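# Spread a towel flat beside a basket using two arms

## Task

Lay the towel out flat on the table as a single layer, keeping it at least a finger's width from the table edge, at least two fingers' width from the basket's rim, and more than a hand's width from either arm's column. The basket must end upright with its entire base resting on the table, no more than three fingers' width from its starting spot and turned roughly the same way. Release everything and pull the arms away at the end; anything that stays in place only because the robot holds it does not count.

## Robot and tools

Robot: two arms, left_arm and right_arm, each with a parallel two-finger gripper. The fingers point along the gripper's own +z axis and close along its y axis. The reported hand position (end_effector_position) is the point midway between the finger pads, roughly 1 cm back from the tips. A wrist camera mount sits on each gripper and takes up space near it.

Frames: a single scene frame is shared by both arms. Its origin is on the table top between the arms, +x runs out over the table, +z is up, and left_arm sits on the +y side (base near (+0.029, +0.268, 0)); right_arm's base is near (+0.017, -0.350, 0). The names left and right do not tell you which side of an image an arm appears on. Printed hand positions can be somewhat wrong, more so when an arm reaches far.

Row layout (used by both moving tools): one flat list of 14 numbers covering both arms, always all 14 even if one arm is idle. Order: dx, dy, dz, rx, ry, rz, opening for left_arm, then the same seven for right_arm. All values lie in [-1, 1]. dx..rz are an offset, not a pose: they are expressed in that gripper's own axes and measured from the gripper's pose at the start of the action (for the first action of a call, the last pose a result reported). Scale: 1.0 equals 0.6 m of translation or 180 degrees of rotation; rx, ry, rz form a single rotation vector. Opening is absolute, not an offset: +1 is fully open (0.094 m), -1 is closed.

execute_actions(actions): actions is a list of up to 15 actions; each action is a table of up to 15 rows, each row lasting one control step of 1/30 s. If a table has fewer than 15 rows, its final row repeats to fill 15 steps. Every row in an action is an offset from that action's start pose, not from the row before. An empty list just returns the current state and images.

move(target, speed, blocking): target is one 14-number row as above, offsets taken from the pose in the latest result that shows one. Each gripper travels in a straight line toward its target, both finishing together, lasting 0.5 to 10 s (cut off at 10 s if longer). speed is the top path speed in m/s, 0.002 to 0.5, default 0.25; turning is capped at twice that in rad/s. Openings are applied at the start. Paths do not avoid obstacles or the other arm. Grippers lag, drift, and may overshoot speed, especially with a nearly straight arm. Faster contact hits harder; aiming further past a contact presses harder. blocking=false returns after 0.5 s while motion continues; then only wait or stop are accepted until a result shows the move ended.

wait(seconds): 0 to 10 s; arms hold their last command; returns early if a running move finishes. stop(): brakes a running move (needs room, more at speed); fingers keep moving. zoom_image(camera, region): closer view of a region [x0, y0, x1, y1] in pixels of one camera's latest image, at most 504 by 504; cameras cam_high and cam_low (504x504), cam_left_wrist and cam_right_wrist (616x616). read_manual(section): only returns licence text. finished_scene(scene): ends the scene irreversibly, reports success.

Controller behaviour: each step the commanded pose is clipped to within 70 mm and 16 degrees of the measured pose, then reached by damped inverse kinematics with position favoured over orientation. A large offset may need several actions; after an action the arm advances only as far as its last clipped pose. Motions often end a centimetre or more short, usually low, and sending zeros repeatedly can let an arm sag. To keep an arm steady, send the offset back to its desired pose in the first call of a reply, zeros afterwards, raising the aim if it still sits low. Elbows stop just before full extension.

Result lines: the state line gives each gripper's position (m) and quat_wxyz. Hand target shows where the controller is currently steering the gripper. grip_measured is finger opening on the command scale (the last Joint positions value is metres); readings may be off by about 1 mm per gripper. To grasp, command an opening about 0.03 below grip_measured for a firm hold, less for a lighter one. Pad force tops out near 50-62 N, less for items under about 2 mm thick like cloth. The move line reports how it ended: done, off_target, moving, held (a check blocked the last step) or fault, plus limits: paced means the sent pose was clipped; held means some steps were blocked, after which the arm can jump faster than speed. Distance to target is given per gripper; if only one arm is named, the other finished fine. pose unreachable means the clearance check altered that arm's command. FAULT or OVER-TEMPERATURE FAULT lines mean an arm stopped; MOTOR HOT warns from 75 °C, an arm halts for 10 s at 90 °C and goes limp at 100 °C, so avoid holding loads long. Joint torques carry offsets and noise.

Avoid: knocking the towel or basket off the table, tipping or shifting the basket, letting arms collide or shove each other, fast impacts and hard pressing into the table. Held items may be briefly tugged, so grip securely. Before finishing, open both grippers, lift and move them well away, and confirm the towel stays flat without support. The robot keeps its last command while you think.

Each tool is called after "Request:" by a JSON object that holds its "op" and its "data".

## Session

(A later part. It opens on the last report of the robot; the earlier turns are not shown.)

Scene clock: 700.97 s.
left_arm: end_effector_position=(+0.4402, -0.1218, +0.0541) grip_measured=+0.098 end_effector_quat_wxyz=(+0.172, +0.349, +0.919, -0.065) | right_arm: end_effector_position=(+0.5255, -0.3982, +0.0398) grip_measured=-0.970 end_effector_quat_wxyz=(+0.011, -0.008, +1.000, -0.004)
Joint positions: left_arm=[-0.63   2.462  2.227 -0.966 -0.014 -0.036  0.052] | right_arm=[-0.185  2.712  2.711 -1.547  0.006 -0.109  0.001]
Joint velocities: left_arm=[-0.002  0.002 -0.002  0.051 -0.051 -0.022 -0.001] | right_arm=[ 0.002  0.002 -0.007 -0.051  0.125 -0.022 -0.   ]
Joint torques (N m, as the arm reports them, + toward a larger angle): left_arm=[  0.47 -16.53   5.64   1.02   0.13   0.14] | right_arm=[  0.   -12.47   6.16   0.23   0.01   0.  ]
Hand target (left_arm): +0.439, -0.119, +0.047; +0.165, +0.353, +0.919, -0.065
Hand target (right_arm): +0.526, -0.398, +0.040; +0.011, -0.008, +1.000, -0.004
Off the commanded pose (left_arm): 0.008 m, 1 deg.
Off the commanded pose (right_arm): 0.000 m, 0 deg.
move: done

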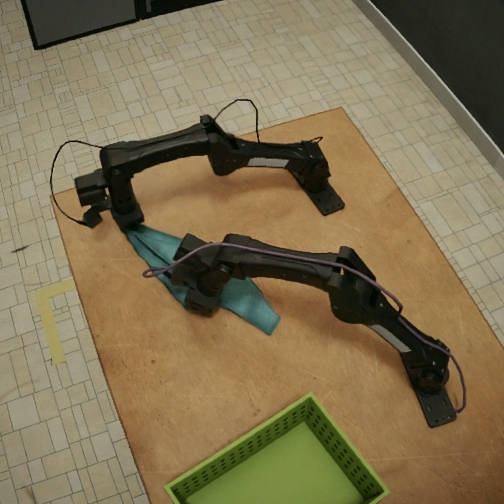

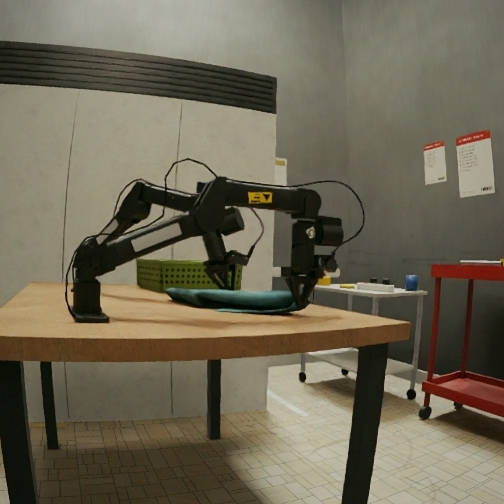

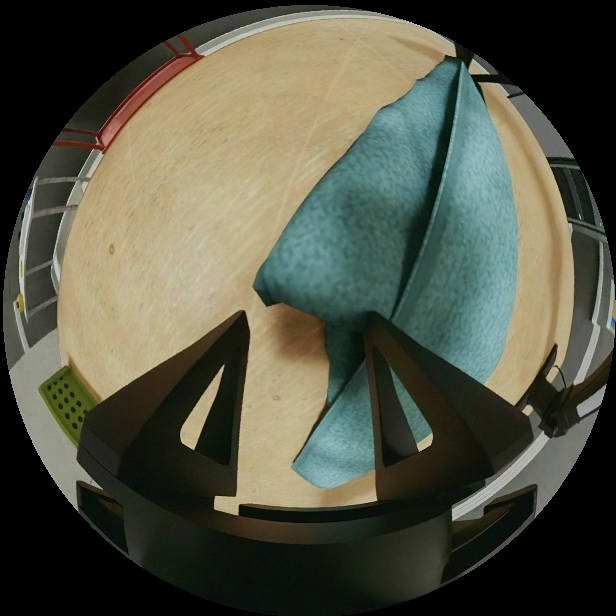

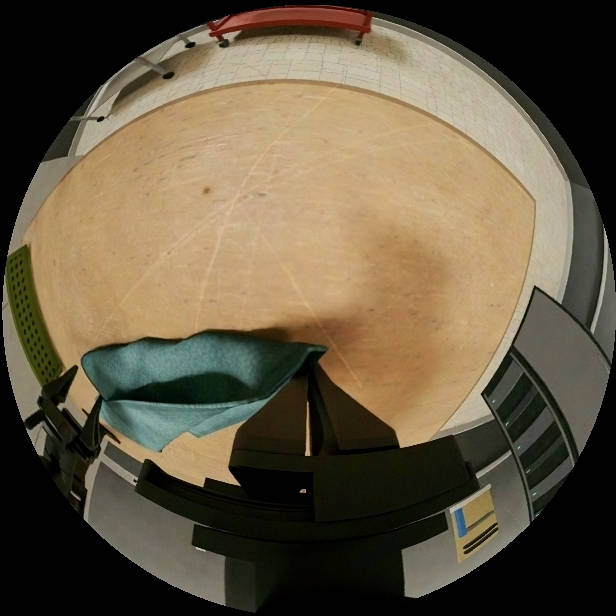

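Request:
{"op": "move", "data": {"target": [-0.013,0.0,0.075,0,0,0,0.1,0,0,0,0,0,0,-1], "speed": 0.05}}

Scene clock: 710.07 s.
left_arm: end_effector_position=(+0.4547, -0.1357, +0.0243) grip_measured=+0.098 end_effector_quat_wxyz=(+0.174, +0.349, +0.918, -0.066) | right_arm: end_effector_position=(+0.5255, -0.3982, +0.0398) grip_measured=-0.970 end_effector_quat_wxyz=(+0.011, -0.008, +1.000, -0.004)
Joint positions: left_arm=[-0.63   2.587  2.338 -0.949 -0.014 -0.036  0.052] | right_arm=[-0.185  2.712  2.711 -1.547  0.006 -0.109  0.001]
Joint velocities: left_arm=[-0.002  0.012  0.007 -0.022 -0.022  0.037 -0.   ] | right_arm=[ 0.012 -0.007  0.007 -0.051 -0.037  0.037 -0.   ]
Joint torques (N m, as the arm reports them, + toward a larger angle): left_arm=[  0.16 -14.39   9.7    1.     0.02   0.04] | right_arm=[  0.   -12.49   6.16   0.23   0.01  -0.01]
Hand target (left_arm): +0.457, -0.138, +0.015; +0.172, +0.349, +0.919, -0.065
Hand target (right_arm): +0.526, -0.398, +0.040; +0.011, -0.008, +1.000, -0.004
Off the commanded pose (left_arm): 0.010 m, 0 deg.
Off the commanded pose (right_arm): 0.000 m, 0 deg.
move: done

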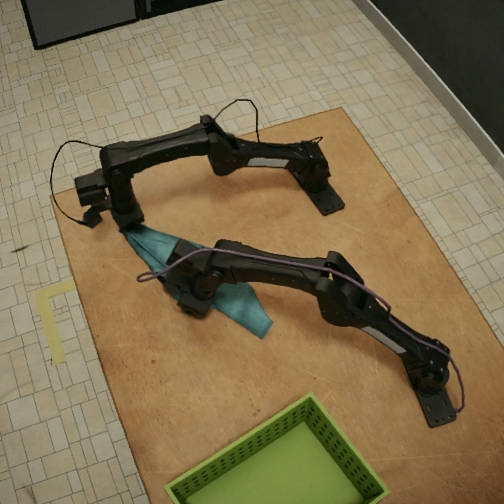

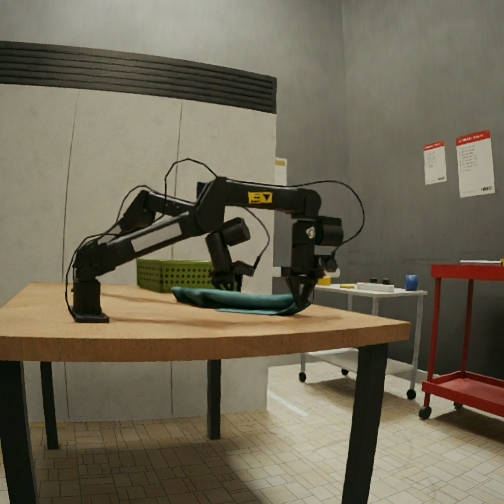

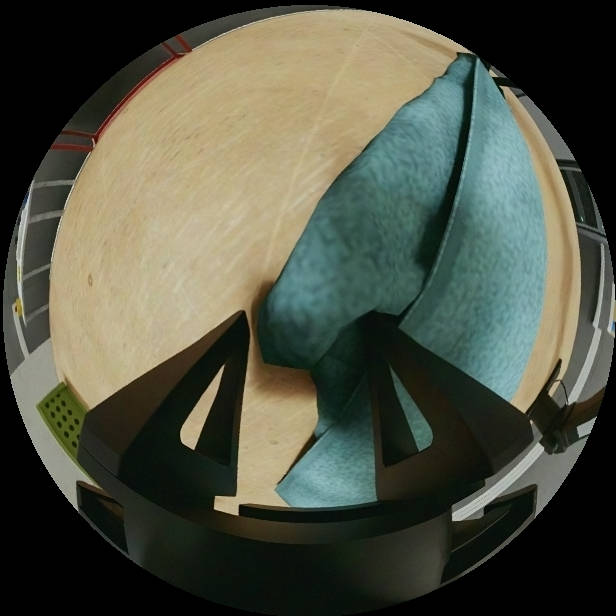

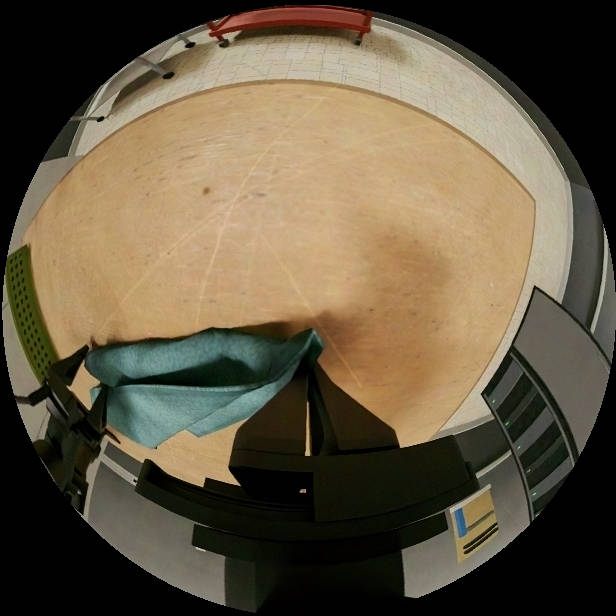

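Request:
{"op": "execute_actions", "data": {"actions": []}}

Scene clock: 719.57 s.
left_arm: end_effector_position=(+0.4547, -0.1358, +0.0244) grip_measured=+0.098 end_effector_quat_wxyz=(+0.174, +0.349, +0.918, -0.066) | right_arm: end_effector_position=(+0.5255, -0.3982, +0.0398) grip_measured=-0.970 end_effector_quat_wxyz=(+0.011, -0.008, +1.000, -0.004)
Joint positions: left_arm=[-0.63   2.587  2.338 -0.949 -0.014 -0.036  0.052] | right_arm=[-0.185  2.712  2.711 -1.547  0.006 -0.109  0.001]
Joint velocities: left_arm=[ 0.022 -0.002 -0.017  0.051 -0.007 -0.007  0.   ] | right_arm=[-0.007  0.007  0.002 -0.007  0.066 -0.007 -0.   ]
Joint torques (N m, as the arm reports them, + toward a larger angle): left_arm=[  0.02 -14.36   9.74   0.99   0.     0.02] | right_arm=[  0.   -12.48   6.16   0.23   0.01   0.  ]
Hand target (left_arm): +0.457, -0.138, +0.015; +0.172, +0.349, +0.919, -0.065
Hand target (right_arm): +0.526, -0.398, +0.040; +0.011, -0.008, +1.000, -0.004
Off the commanded pose (left_arm): 0.010 m, 0 deg.
Off the commanded pose (right_arm): 0.000 m, 0 deg.

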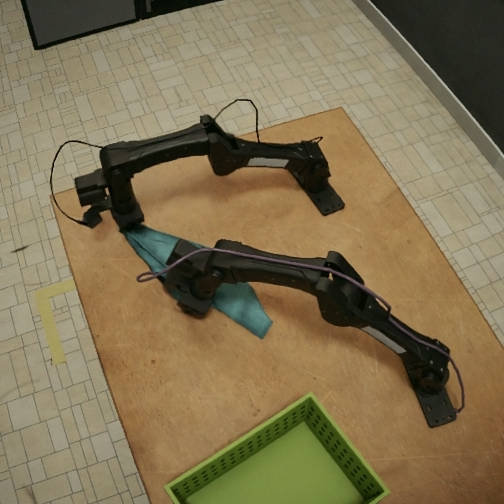

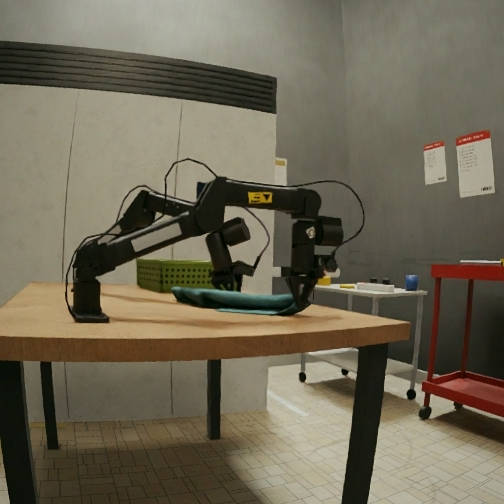

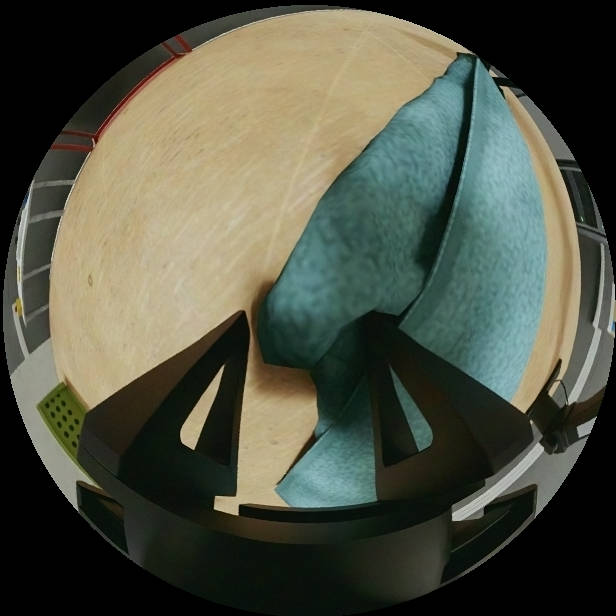

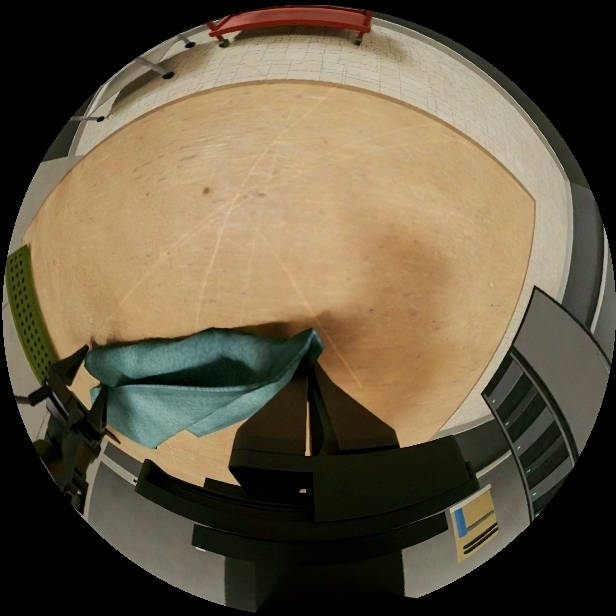

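Request:
{"op": "execute_actions", "data": {"actions": [[[0.008,0,0.02,0,0,0,0.05,0,0,0,0,0,0,-1],[0.008,0,0.02,0,0,0,-0.05,0,0,0,0,0,0,-1],[0.008,0,0.02,0,0,0,-0.15,0,0,0,0,0,0,-1],[0.008,0,0.02,0,0,0,-0.25,0,0,0,0,0,0,-1],[0.008,0,0.02,0,0,0,-0.35,0,0,0,0,0,0,-1],[0.008,0,0.02,0,0,0,-0.45,0,0,0,0,0,0,-1],[0.008,0,0.02,0,0,0,-0.55,0,0,0,0,0,0,-1],[0.008,0,0.02,0,0,0,-0.65,0,0,0,0,0,0,-1],[0.008,0,0.02,0,0,0,-0.75,0,0,0,0,0,0,-1],[0.008,0,0.02,0,0,0,-0.82,0,0,0,0,0,0,-1],[0.008,0,0.02,0,0,0,-0.88,0,0,0,0,0,0,-1],[0.008,0,0.02,0,0,0,-0.94,0,0,0,0,0,0,-1],[0.008,0,0.02,0,0,0,-1,0,0,0,0,0,0,-1]],[[0,0,0,0,0,0,-1,0,0,0,0,0,0,-1]]]}}

Scene clock: 724.23 s.
left_arm: end_effector_position=(+0.4600, -0.1422, +0.0256) grip_measured=-0.941 end_effector_quat_wxyz=(+0.189, +0.348, +0.915, -0.076) | right_arm: end_effector_position=(+0.5255, -0.3982, +0.0398) grip_measured=-0.970 end_effector_quat_wxyz=(+0.011, -0.008, +1.000, -0.004)
Joint positions: left_arm=[-0.63   2.585  2.327 -0.902 -0.008 -0.036  0.003] | right_arm=[-0.185  2.712  2.711 -1.547  0.006 -0.109  0.001]
Joint velocities: left_arm=[ 0.002 -0.002 -0.002  0.022  0.007 -0.022  0.   ] | right_arm=[-0.002 -0.017 -0.022  0.007 -0.007  0.022 -0.001]
Joint torques (N m, as the arm reports them, + toward a larger angle): left_arm=[ -0.06 -17.16   7.84   1.03  -0.02   0.02] | right_arm=[ -0.01 -12.48   6.16   0.23   0.01  -0.01]
Hand target (left_arm): +0.460, -0.142, +0.026; +0.189, +0.348, +0.915, -0.076
Hand target (right_arm): +0.526, -0.398, +0.040; +0.011, -0.008, +1.000, -0.004
Off the commanded pose (left_arm): 0.000 m, 0 deg.
Off the commanded pose (right_arm): 0.000 m, 0 deg.

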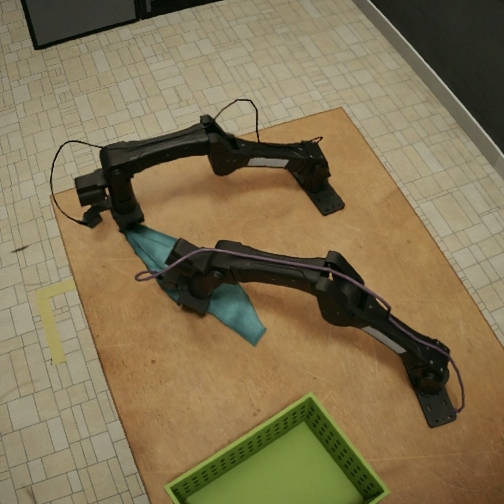

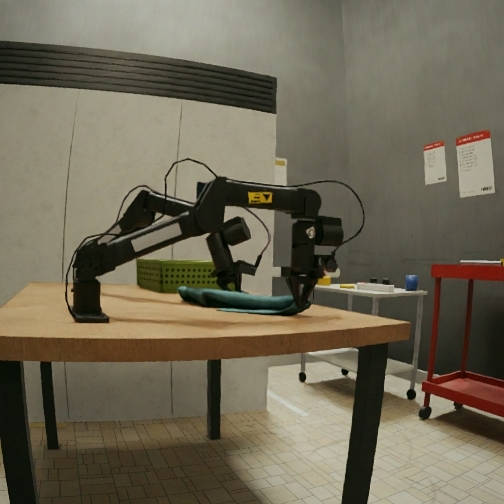

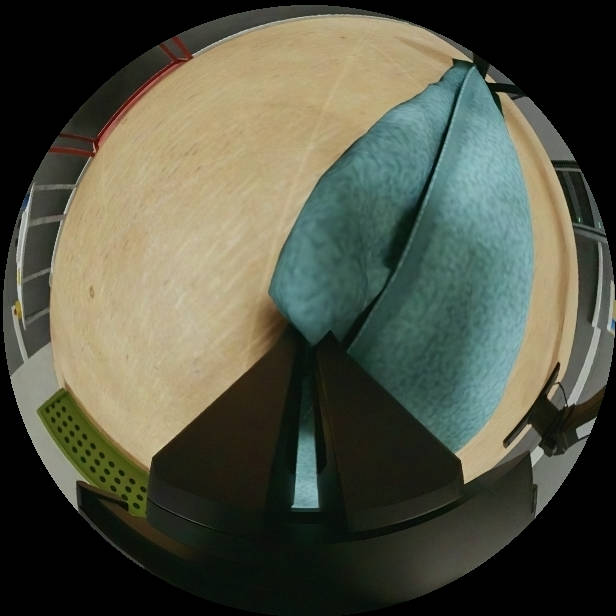

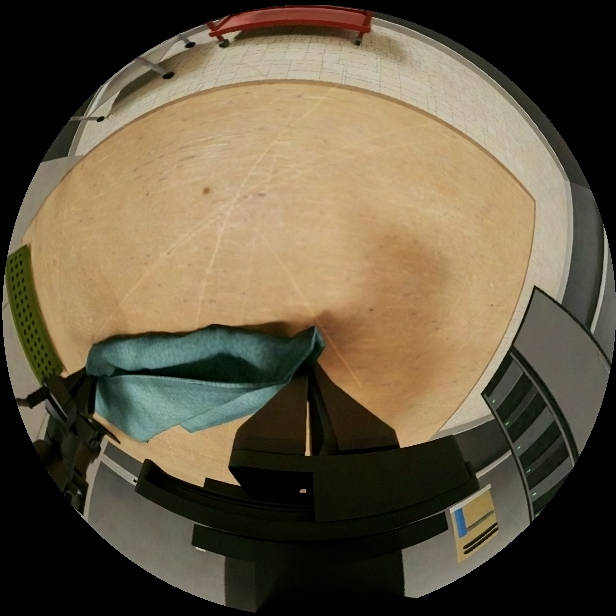

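Request:
{"op": "move", "data": {"target": [-0.047,0,-0.125,0,0,0,-1,0,0,0,0,0,0,-1], "speed": 0.05}}

Scene clock: 728.20 s.
left_arm: end_effector_position=(+0.4592, -0.1416, +0.1049) grip_measured=-0.941 end_effector_quat_wxyz=(+0.200, +0.347, +0.913, -0.081) | right_arm: end_effector_position=(+0.5256, -0.3971, +0.0398) grip_measured=-0.970 end_effector_quat_wxyz=(+0.012, -0.008, +1.000, -0.001)
Joint positions: left_arm=[-0.63   2.658  2.778 -1.255 -0.008 -0.036  0.003] | right_arm=[-0.185  2.712  2.711 -1.547  0.    -0.109  0.001]
Joint velocities: left_arm=[ 0.012  0.061  0.11  -0.095  0.022 -0.066 -0.   ] | right_arm=[-0.007  0.002  0.012  0.007 -0.022 -0.007  0.001]
Joint torques (N m, as the arm reports them, + toward a larger angle): left_arm=[  0.21 -16.29  10.06   0.82   0.02   0.05] | right_arm=[  0.01 -12.48   6.15   0.23   0.06  -0.01]
Hand target (left_arm): +0.457, -0.138, +0.106; +0.194, +0.348, +0.914, -0.078
Hand target (right_arm): +0.526, -0.398, +0.040; +0.011, -0.008, +1.000, -0.004
Off the commanded pose (left_arm): 0.003 m, 1 deg.
Off the commanded pose (right_arm): 0.001 m, 0 deg.
move: done

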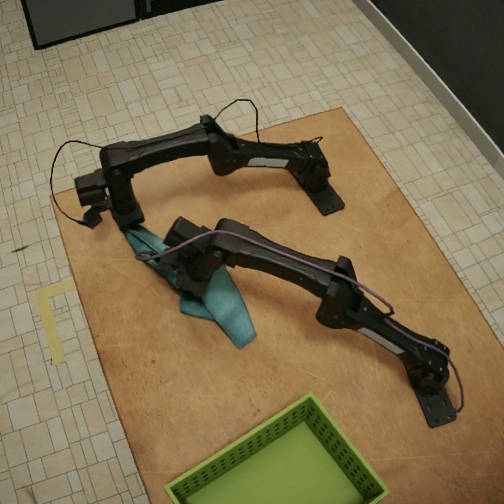

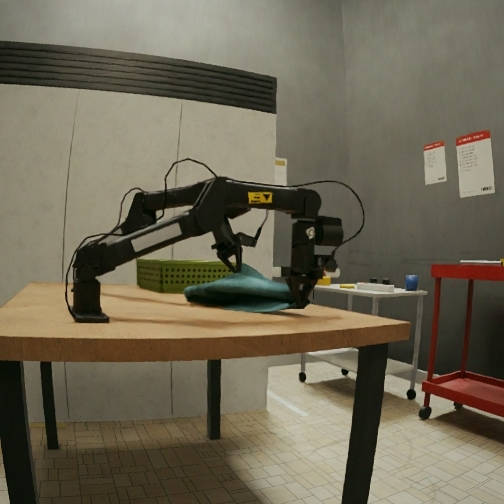

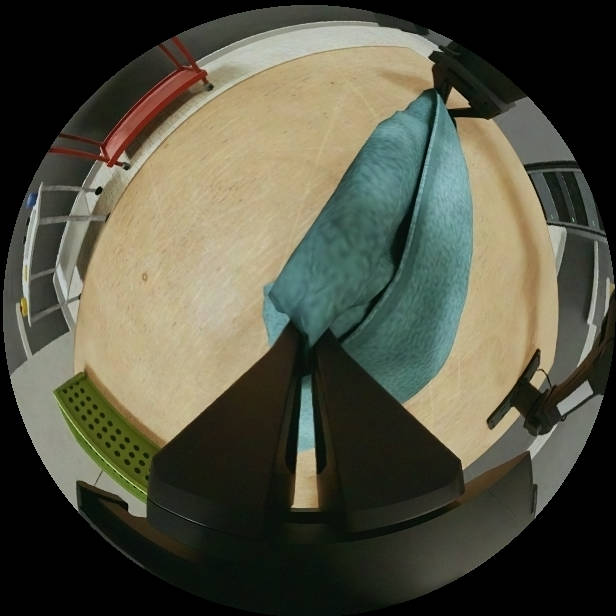

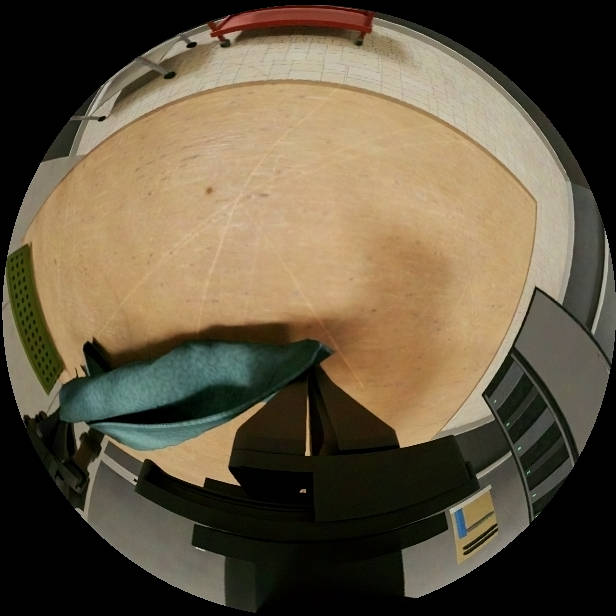

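Request:
{"op": "move", "data": {"target": [0.134,0.104,-0.146,-0.017,0,-0.038,-1,0.125,0.03,-0.167,0,0,0,-1], "speed": 0.1}}

Scene clock: 736.80 s.
left_arm: end_effector_position=(+0.4169, -0.0518, +0.1529) grip_measured=-0.941 end_effector_quat_wxyz=(+0.218, +0.311, +0.920, -0.102) | right_arm: end_effector_position=(+0.4517, -0.3537, +0.1317) grip_measured=-0.970 end_effector_quat_wxyz=(+0.005, -0.021, +0.999, +0.047)
Joint positions: left_arm=[-0.542  2.026  1.854 -0.914  0.041 -0.036  0.003] | right_arm=[-0.14   2.261  2.249 -1.556 -0.095 -0.091  0.001]
Joint velocities: left_arm=[-0.002  0.002 -0.037  0.022  0.095 -0.081 -0.001] | right_arm=[ 0.002  0.002 -0.007 -0.037  0.081  0.037  0.001]
Joint torques (N m, as the arm reports them, + toward a larger angle): left_arm=[  2.33 -14.73   5.67   0.65  -0.53  -0.14] | right_arm=[ -1.75 -12.49   5.39   0.23   0.75   0.09]
Hand target (left_arm): +0.419, -0.022, +0.149; +0.203, +0.288, +0.933, -0.068
Hand target (right_arm): +0.449, -0.380, +0.139; +0.011, -0.008, +1.000, +0.000
Off the commanded pose (left_arm): 0.030 m, 5 deg.
Off the commanded pose (right_arm): 0.027 m, 6 deg.
move: off_target (left_arm, right_arm)

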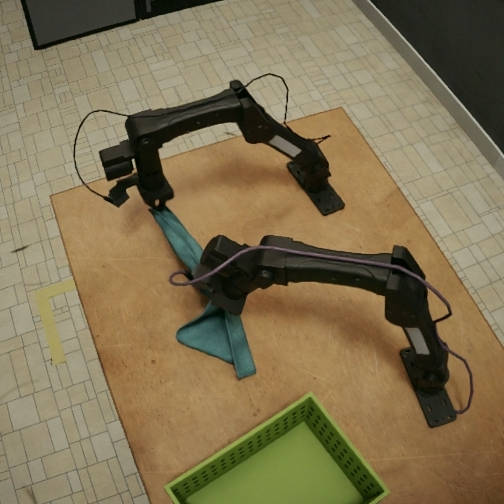

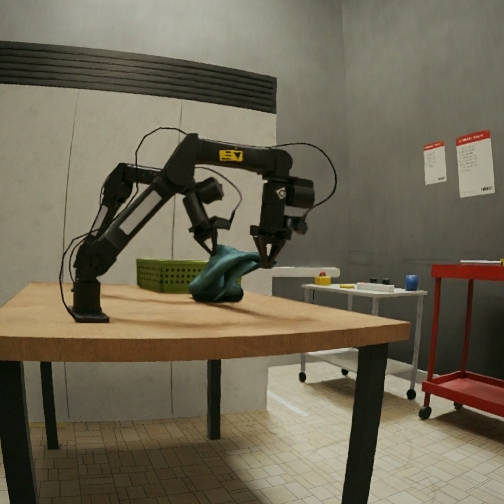

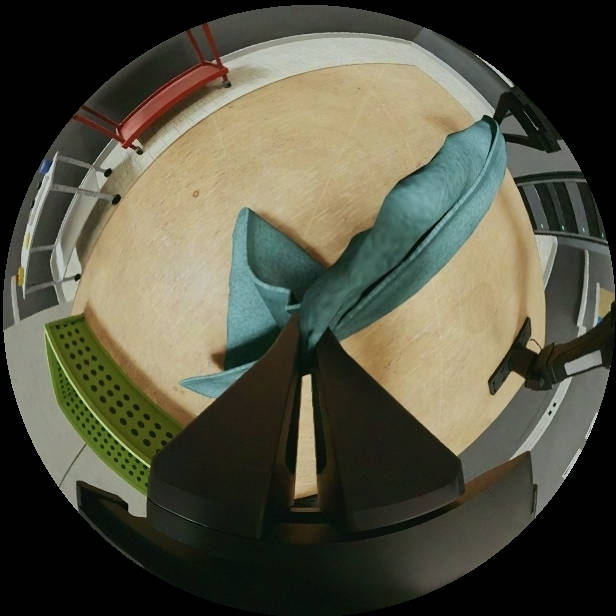

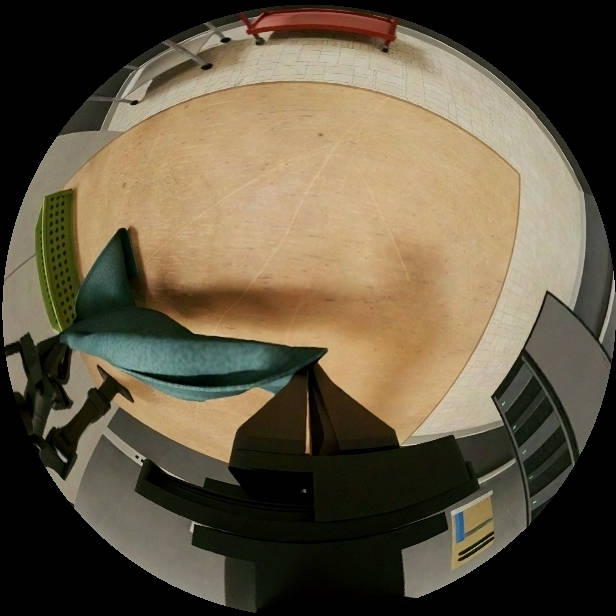

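Request:
{"op": "move", "data": {"target": [-0.0525,-0.046,-0.21,0,0,0,-1,0.083,0.05,-0.244,0,-0.1,0,-1], "speed": 0.1}}

Scene clock: 748.40 s.
left_arm: end_effector_position=(+0.3814, -0.0528, +0.2766) grip_measured=-0.941 end_effector_quat_wxyz=(+0.218, +0.318, +0.916, -0.114) | right_arm: end_effector_position=(+0.4060, -0.3396, +0.2727) grip_measured=-0.970 end_effector_quat_wxyz=(+0.168, -0.012, +0.984, +0.058)
Joint positions: left_arm=[-0.589  2.117  2.519 -1.478  0.044 -0.068  0.003] | right_arm=[-0.126  1.853  2.172 -1.555 -0.13  -0.037  0.001]
Joint velocities: left_arm=[ 0.002  0.002 -0.002 -0.037 -0.022 -0.007 -0.001] | right_arm=[-0.002  0.007  0.027  0.051  0.022 -0.081  0.001]
Joint torques (N m, as the arm reports them, + toward a larger angle): left_arm=[ -0.07 -11.92   9.3    0.83  -0.22  -0.13] | right_arm=[ 0.43 -9.16  5.51  0.72  0.12  0.04]
Hand target (left_arm): +0.381, -0.048, +0.281; +0.219, +0.311, +0.919, -0.103
Hand target (right_arm): +0.401, -0.340, +0.280; +0.177, -0.012, +0.983, +0.050
Off the commanded pose (left_arm): 0.005 m, 2 deg.
Off the commanded pose (right_arm): 0.010 m, 1 deg.
joint sent to its limit (right arm) — the command would take joint 4 (wrist pitch) past its lower limit, so that joint was sent only as far as its limit.
move: done

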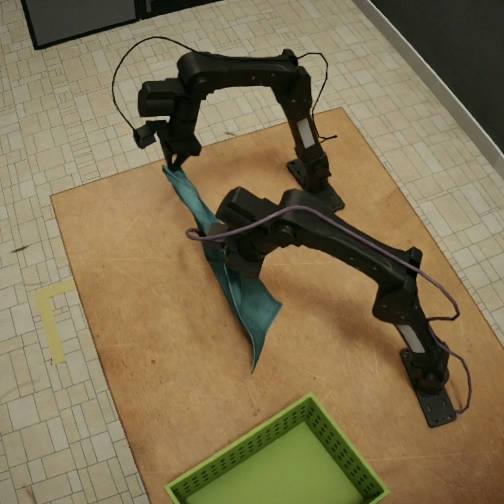

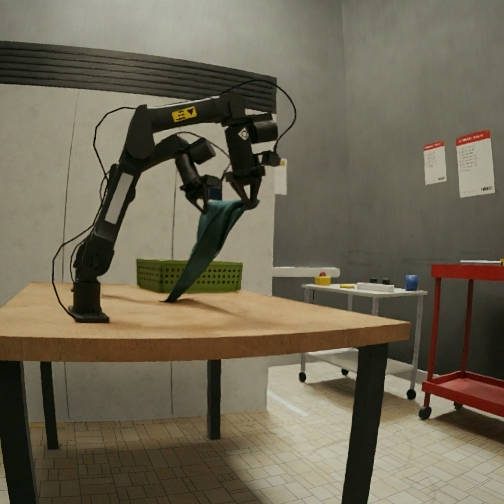

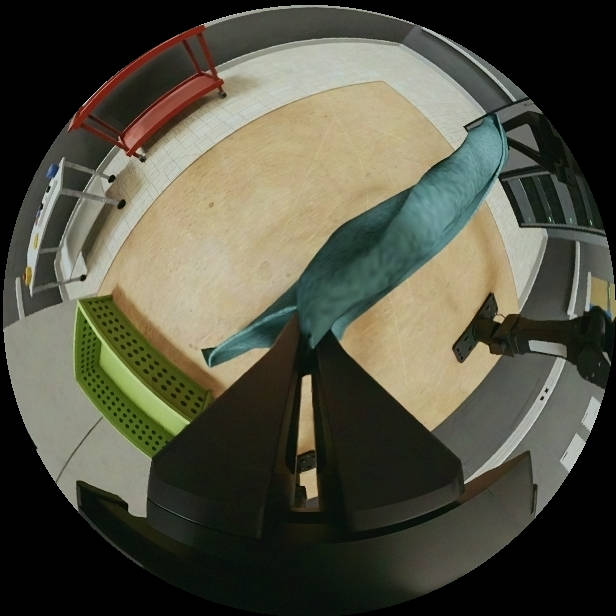

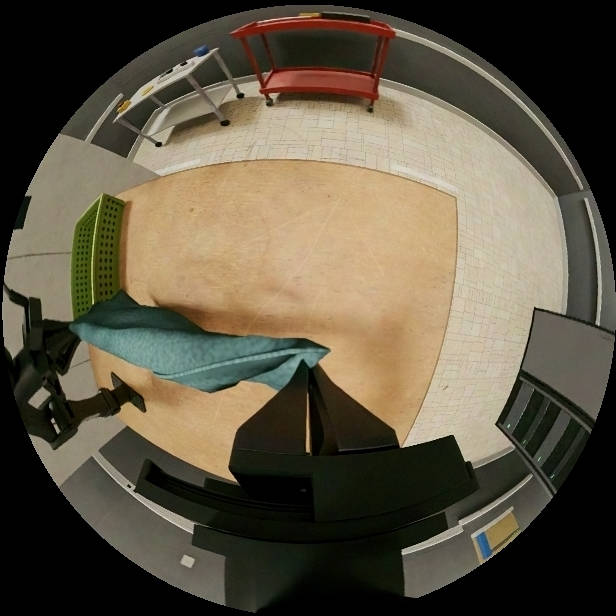

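Request:
{"op": "zoom_image", "data": {"camera": "cam_high", "region": [100,130,400,430]}}

Request:
{"op": "zoom_image", "data": {"camera": "cam_low", "region": [100,150,340,350]}}

Region (100, 130, 400, 430) of cam_high's 504x504 image, scaled by 1.680, with more detail than that image has.

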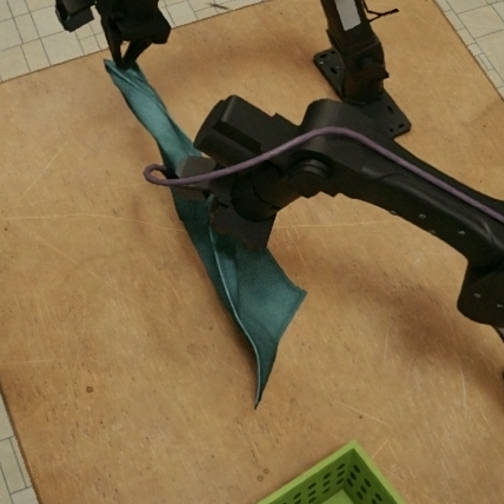

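Region (100, 150, 340, 350) of cam_low's 504x504 image, scaled by 2.100, with more detail than that image has.

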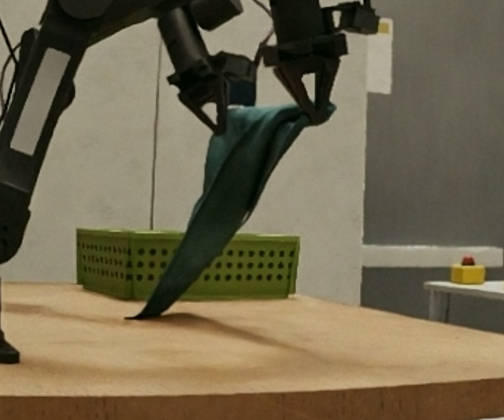

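Request:
{"op": "move", "data": {"target": [0.0775,0.053,0.366,0,0,0,-1,0.083,-0.069,0.30,0.037,0.108,0.008,-1], "speed": 0.12}}

Scene clock: 812.23 s.
left_arm: end_effector_position=(+0.4406, -0.0893, +0.0708) grip_measured=-0.941 end_effector_quat_wxyz=(+0.229, +0.316, +0.913, -0.118) | right_arm: end_effector_position=(+0.4163, -0.3602, +0.0822) grip_measured=-0.970 end_effector_quat_wxyz=(-0.005, +0.002, +1.000, +0.008)
Joint positions: left_arm=[-0.564  2.196  1.771 -0.627  0.053 -0.048  0.003] | right_arm=[-0.126  2.087  1.777 -1.271 -0.016 -0.031  0.001]
Joint velocities: left_arm=[-0.007 -0.017 -0.012 -0.037 -0.022 -0.022 -0.   ] | right_arm=[-0.002  0.017 -0.007 -0.022  0.081 -0.081 -0.   ]
Joint torques (N m, as the arm reports them, + toward a larger angle): left_arm=[  0.71 -13.87   5.9    1.2    0.16   0.16] | right_arm=[ 0.73 -9.4   6.04  0.27  0.17  0.04]
Hand target (left_arm): +0.439, -0.083, +0.059; +0.217, +0.317, +0.916, -0.114
Hand target (right_arm): +0.418, -0.359, +0.082; -0.000, -0.000, +1.000, +0.001
Off the commanded pose (left_arm): 0.015 m, 1 deg.
Off the commanded pose (right_arm): 0.004 m, 1 deg.
move: off_target (left_arm)

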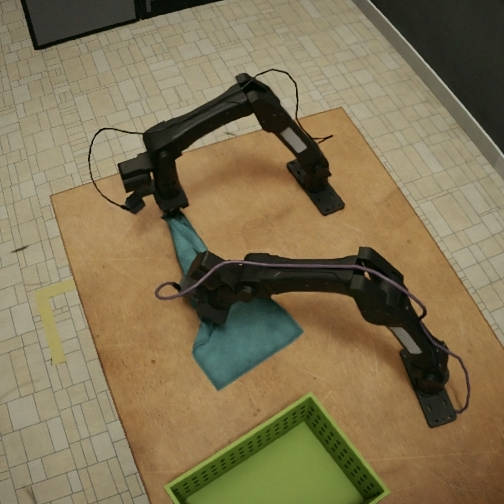

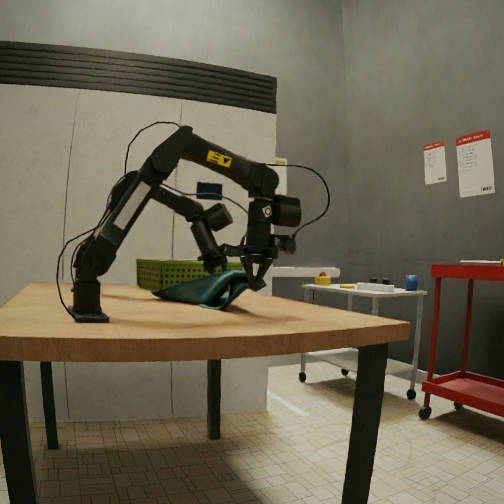

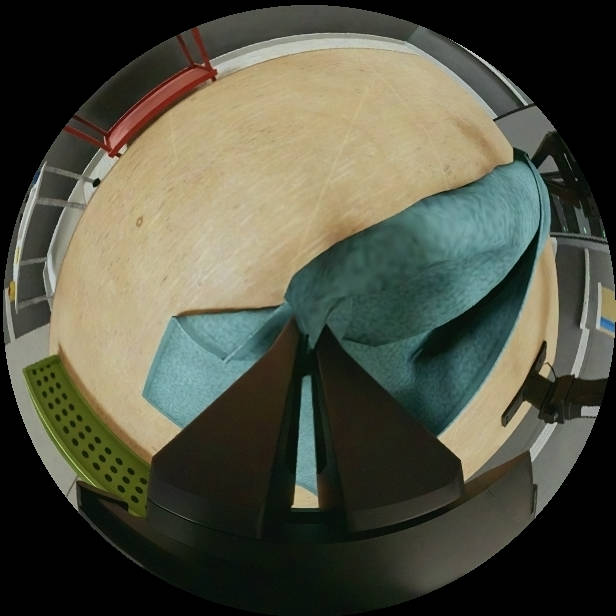

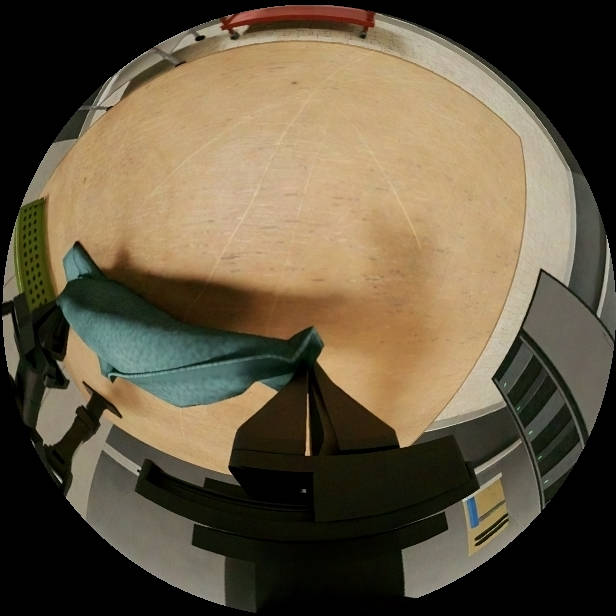

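Request:
{"op": "zoom_image", "data": {"camera": "cam_high", "region": [120,180,380,420]}}

Region (120, 180, 380, 420) of cam_high's 504x504 image, scaled by 1.938, with more detail than that image has; it fills the top 465 rows of this view, and the rest is white.

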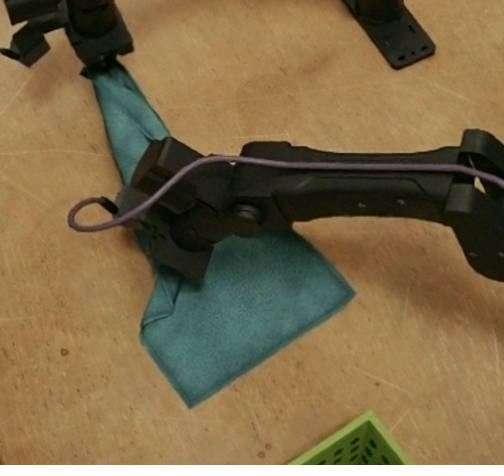

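Request:
{"op": "move", "data": {"target": [-0.119,0.061,0.101,0,0,0,-1,0.177,0.058,0.067,0,0,0,-1], "speed": 0.08}}

Scene clock: 848.50 s.
left_arm: end_effector_position=(+0.5167, -0.1364, +0.0491) grip_measured=-0.941 end_effector_quat_wxyz=(+0.220, +0.329, +0.908, -0.136) | right_arm: end_effector_position=(+0.3243, -0.3216, +0.0398) grip_measured=-0.970 end_effector_quat_wxyz=(+0.011, +0.003, +1.000, +0.019)
Joint positions: left_arm=[-0.526  2.764  2.719 -1.015  0.118  0.004  0.003] | right_arm=[-0.022  1.75   1.144 -0.94  -0.036  0.076  0.001]
Joint velocities: left_arm=[-0.007  0.032  0.046 -0.007 -0.007  0.007 -0.001] | right_arm=[-0.012  0.012 -0.007  0.037  0.022 -0.022 -0.   ]
Joint torques (N m, as the arm reports them, + toward a larger angle): left_arm=[  2.08 -16.96  10.65   1.15  -0.26   0.11] | right_arm=[ 0.37 -8.7   4.36 -0.14  0.13  0.  ]
Hand target (left_arm): +0.533, -0.120, +0.051; +0.232, +0.315, +0.913, -0.119
Hand target (right_arm): +0.310, -0.324, +0.044; -0.004, +0.002, +1.000, +0.009
Off the commanded pose (left_arm): 0.024 m, 3 deg.
Off the commanded pose (right_arm): 0.015 m, 2 deg.
move: off_target (left_arm, right_arm)

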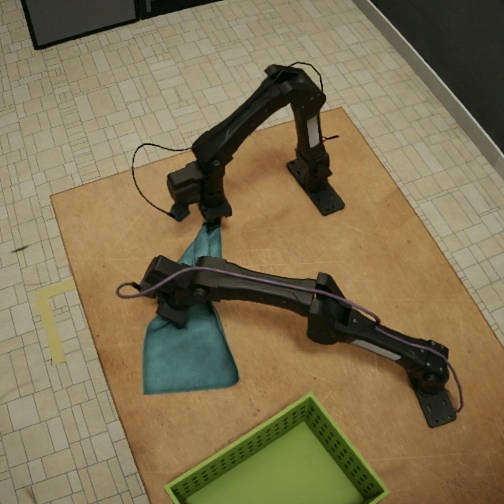

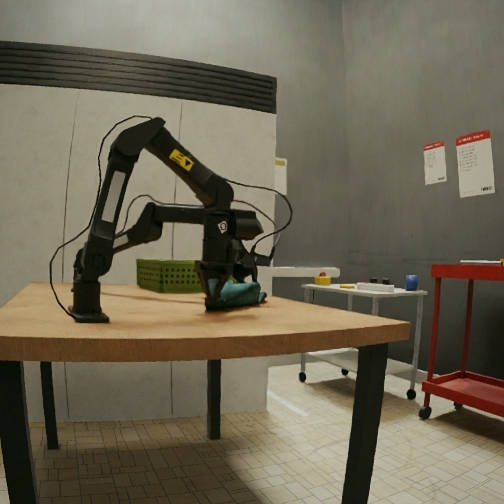

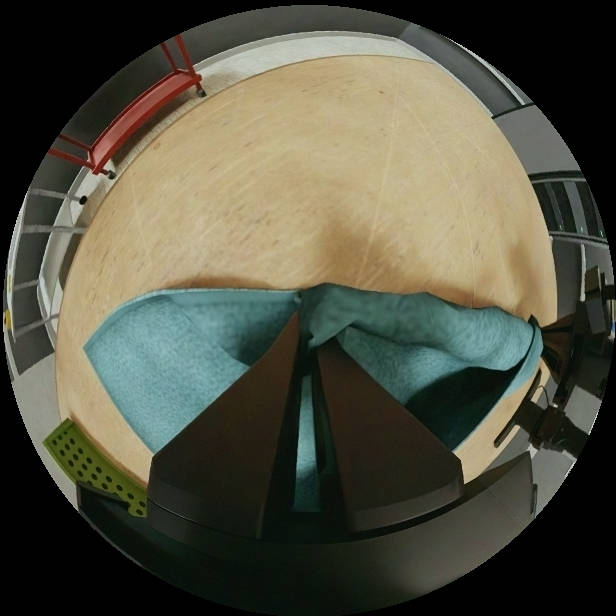

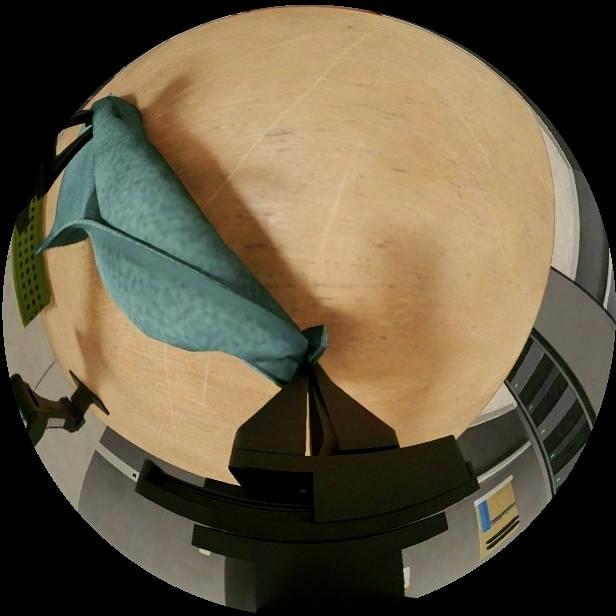

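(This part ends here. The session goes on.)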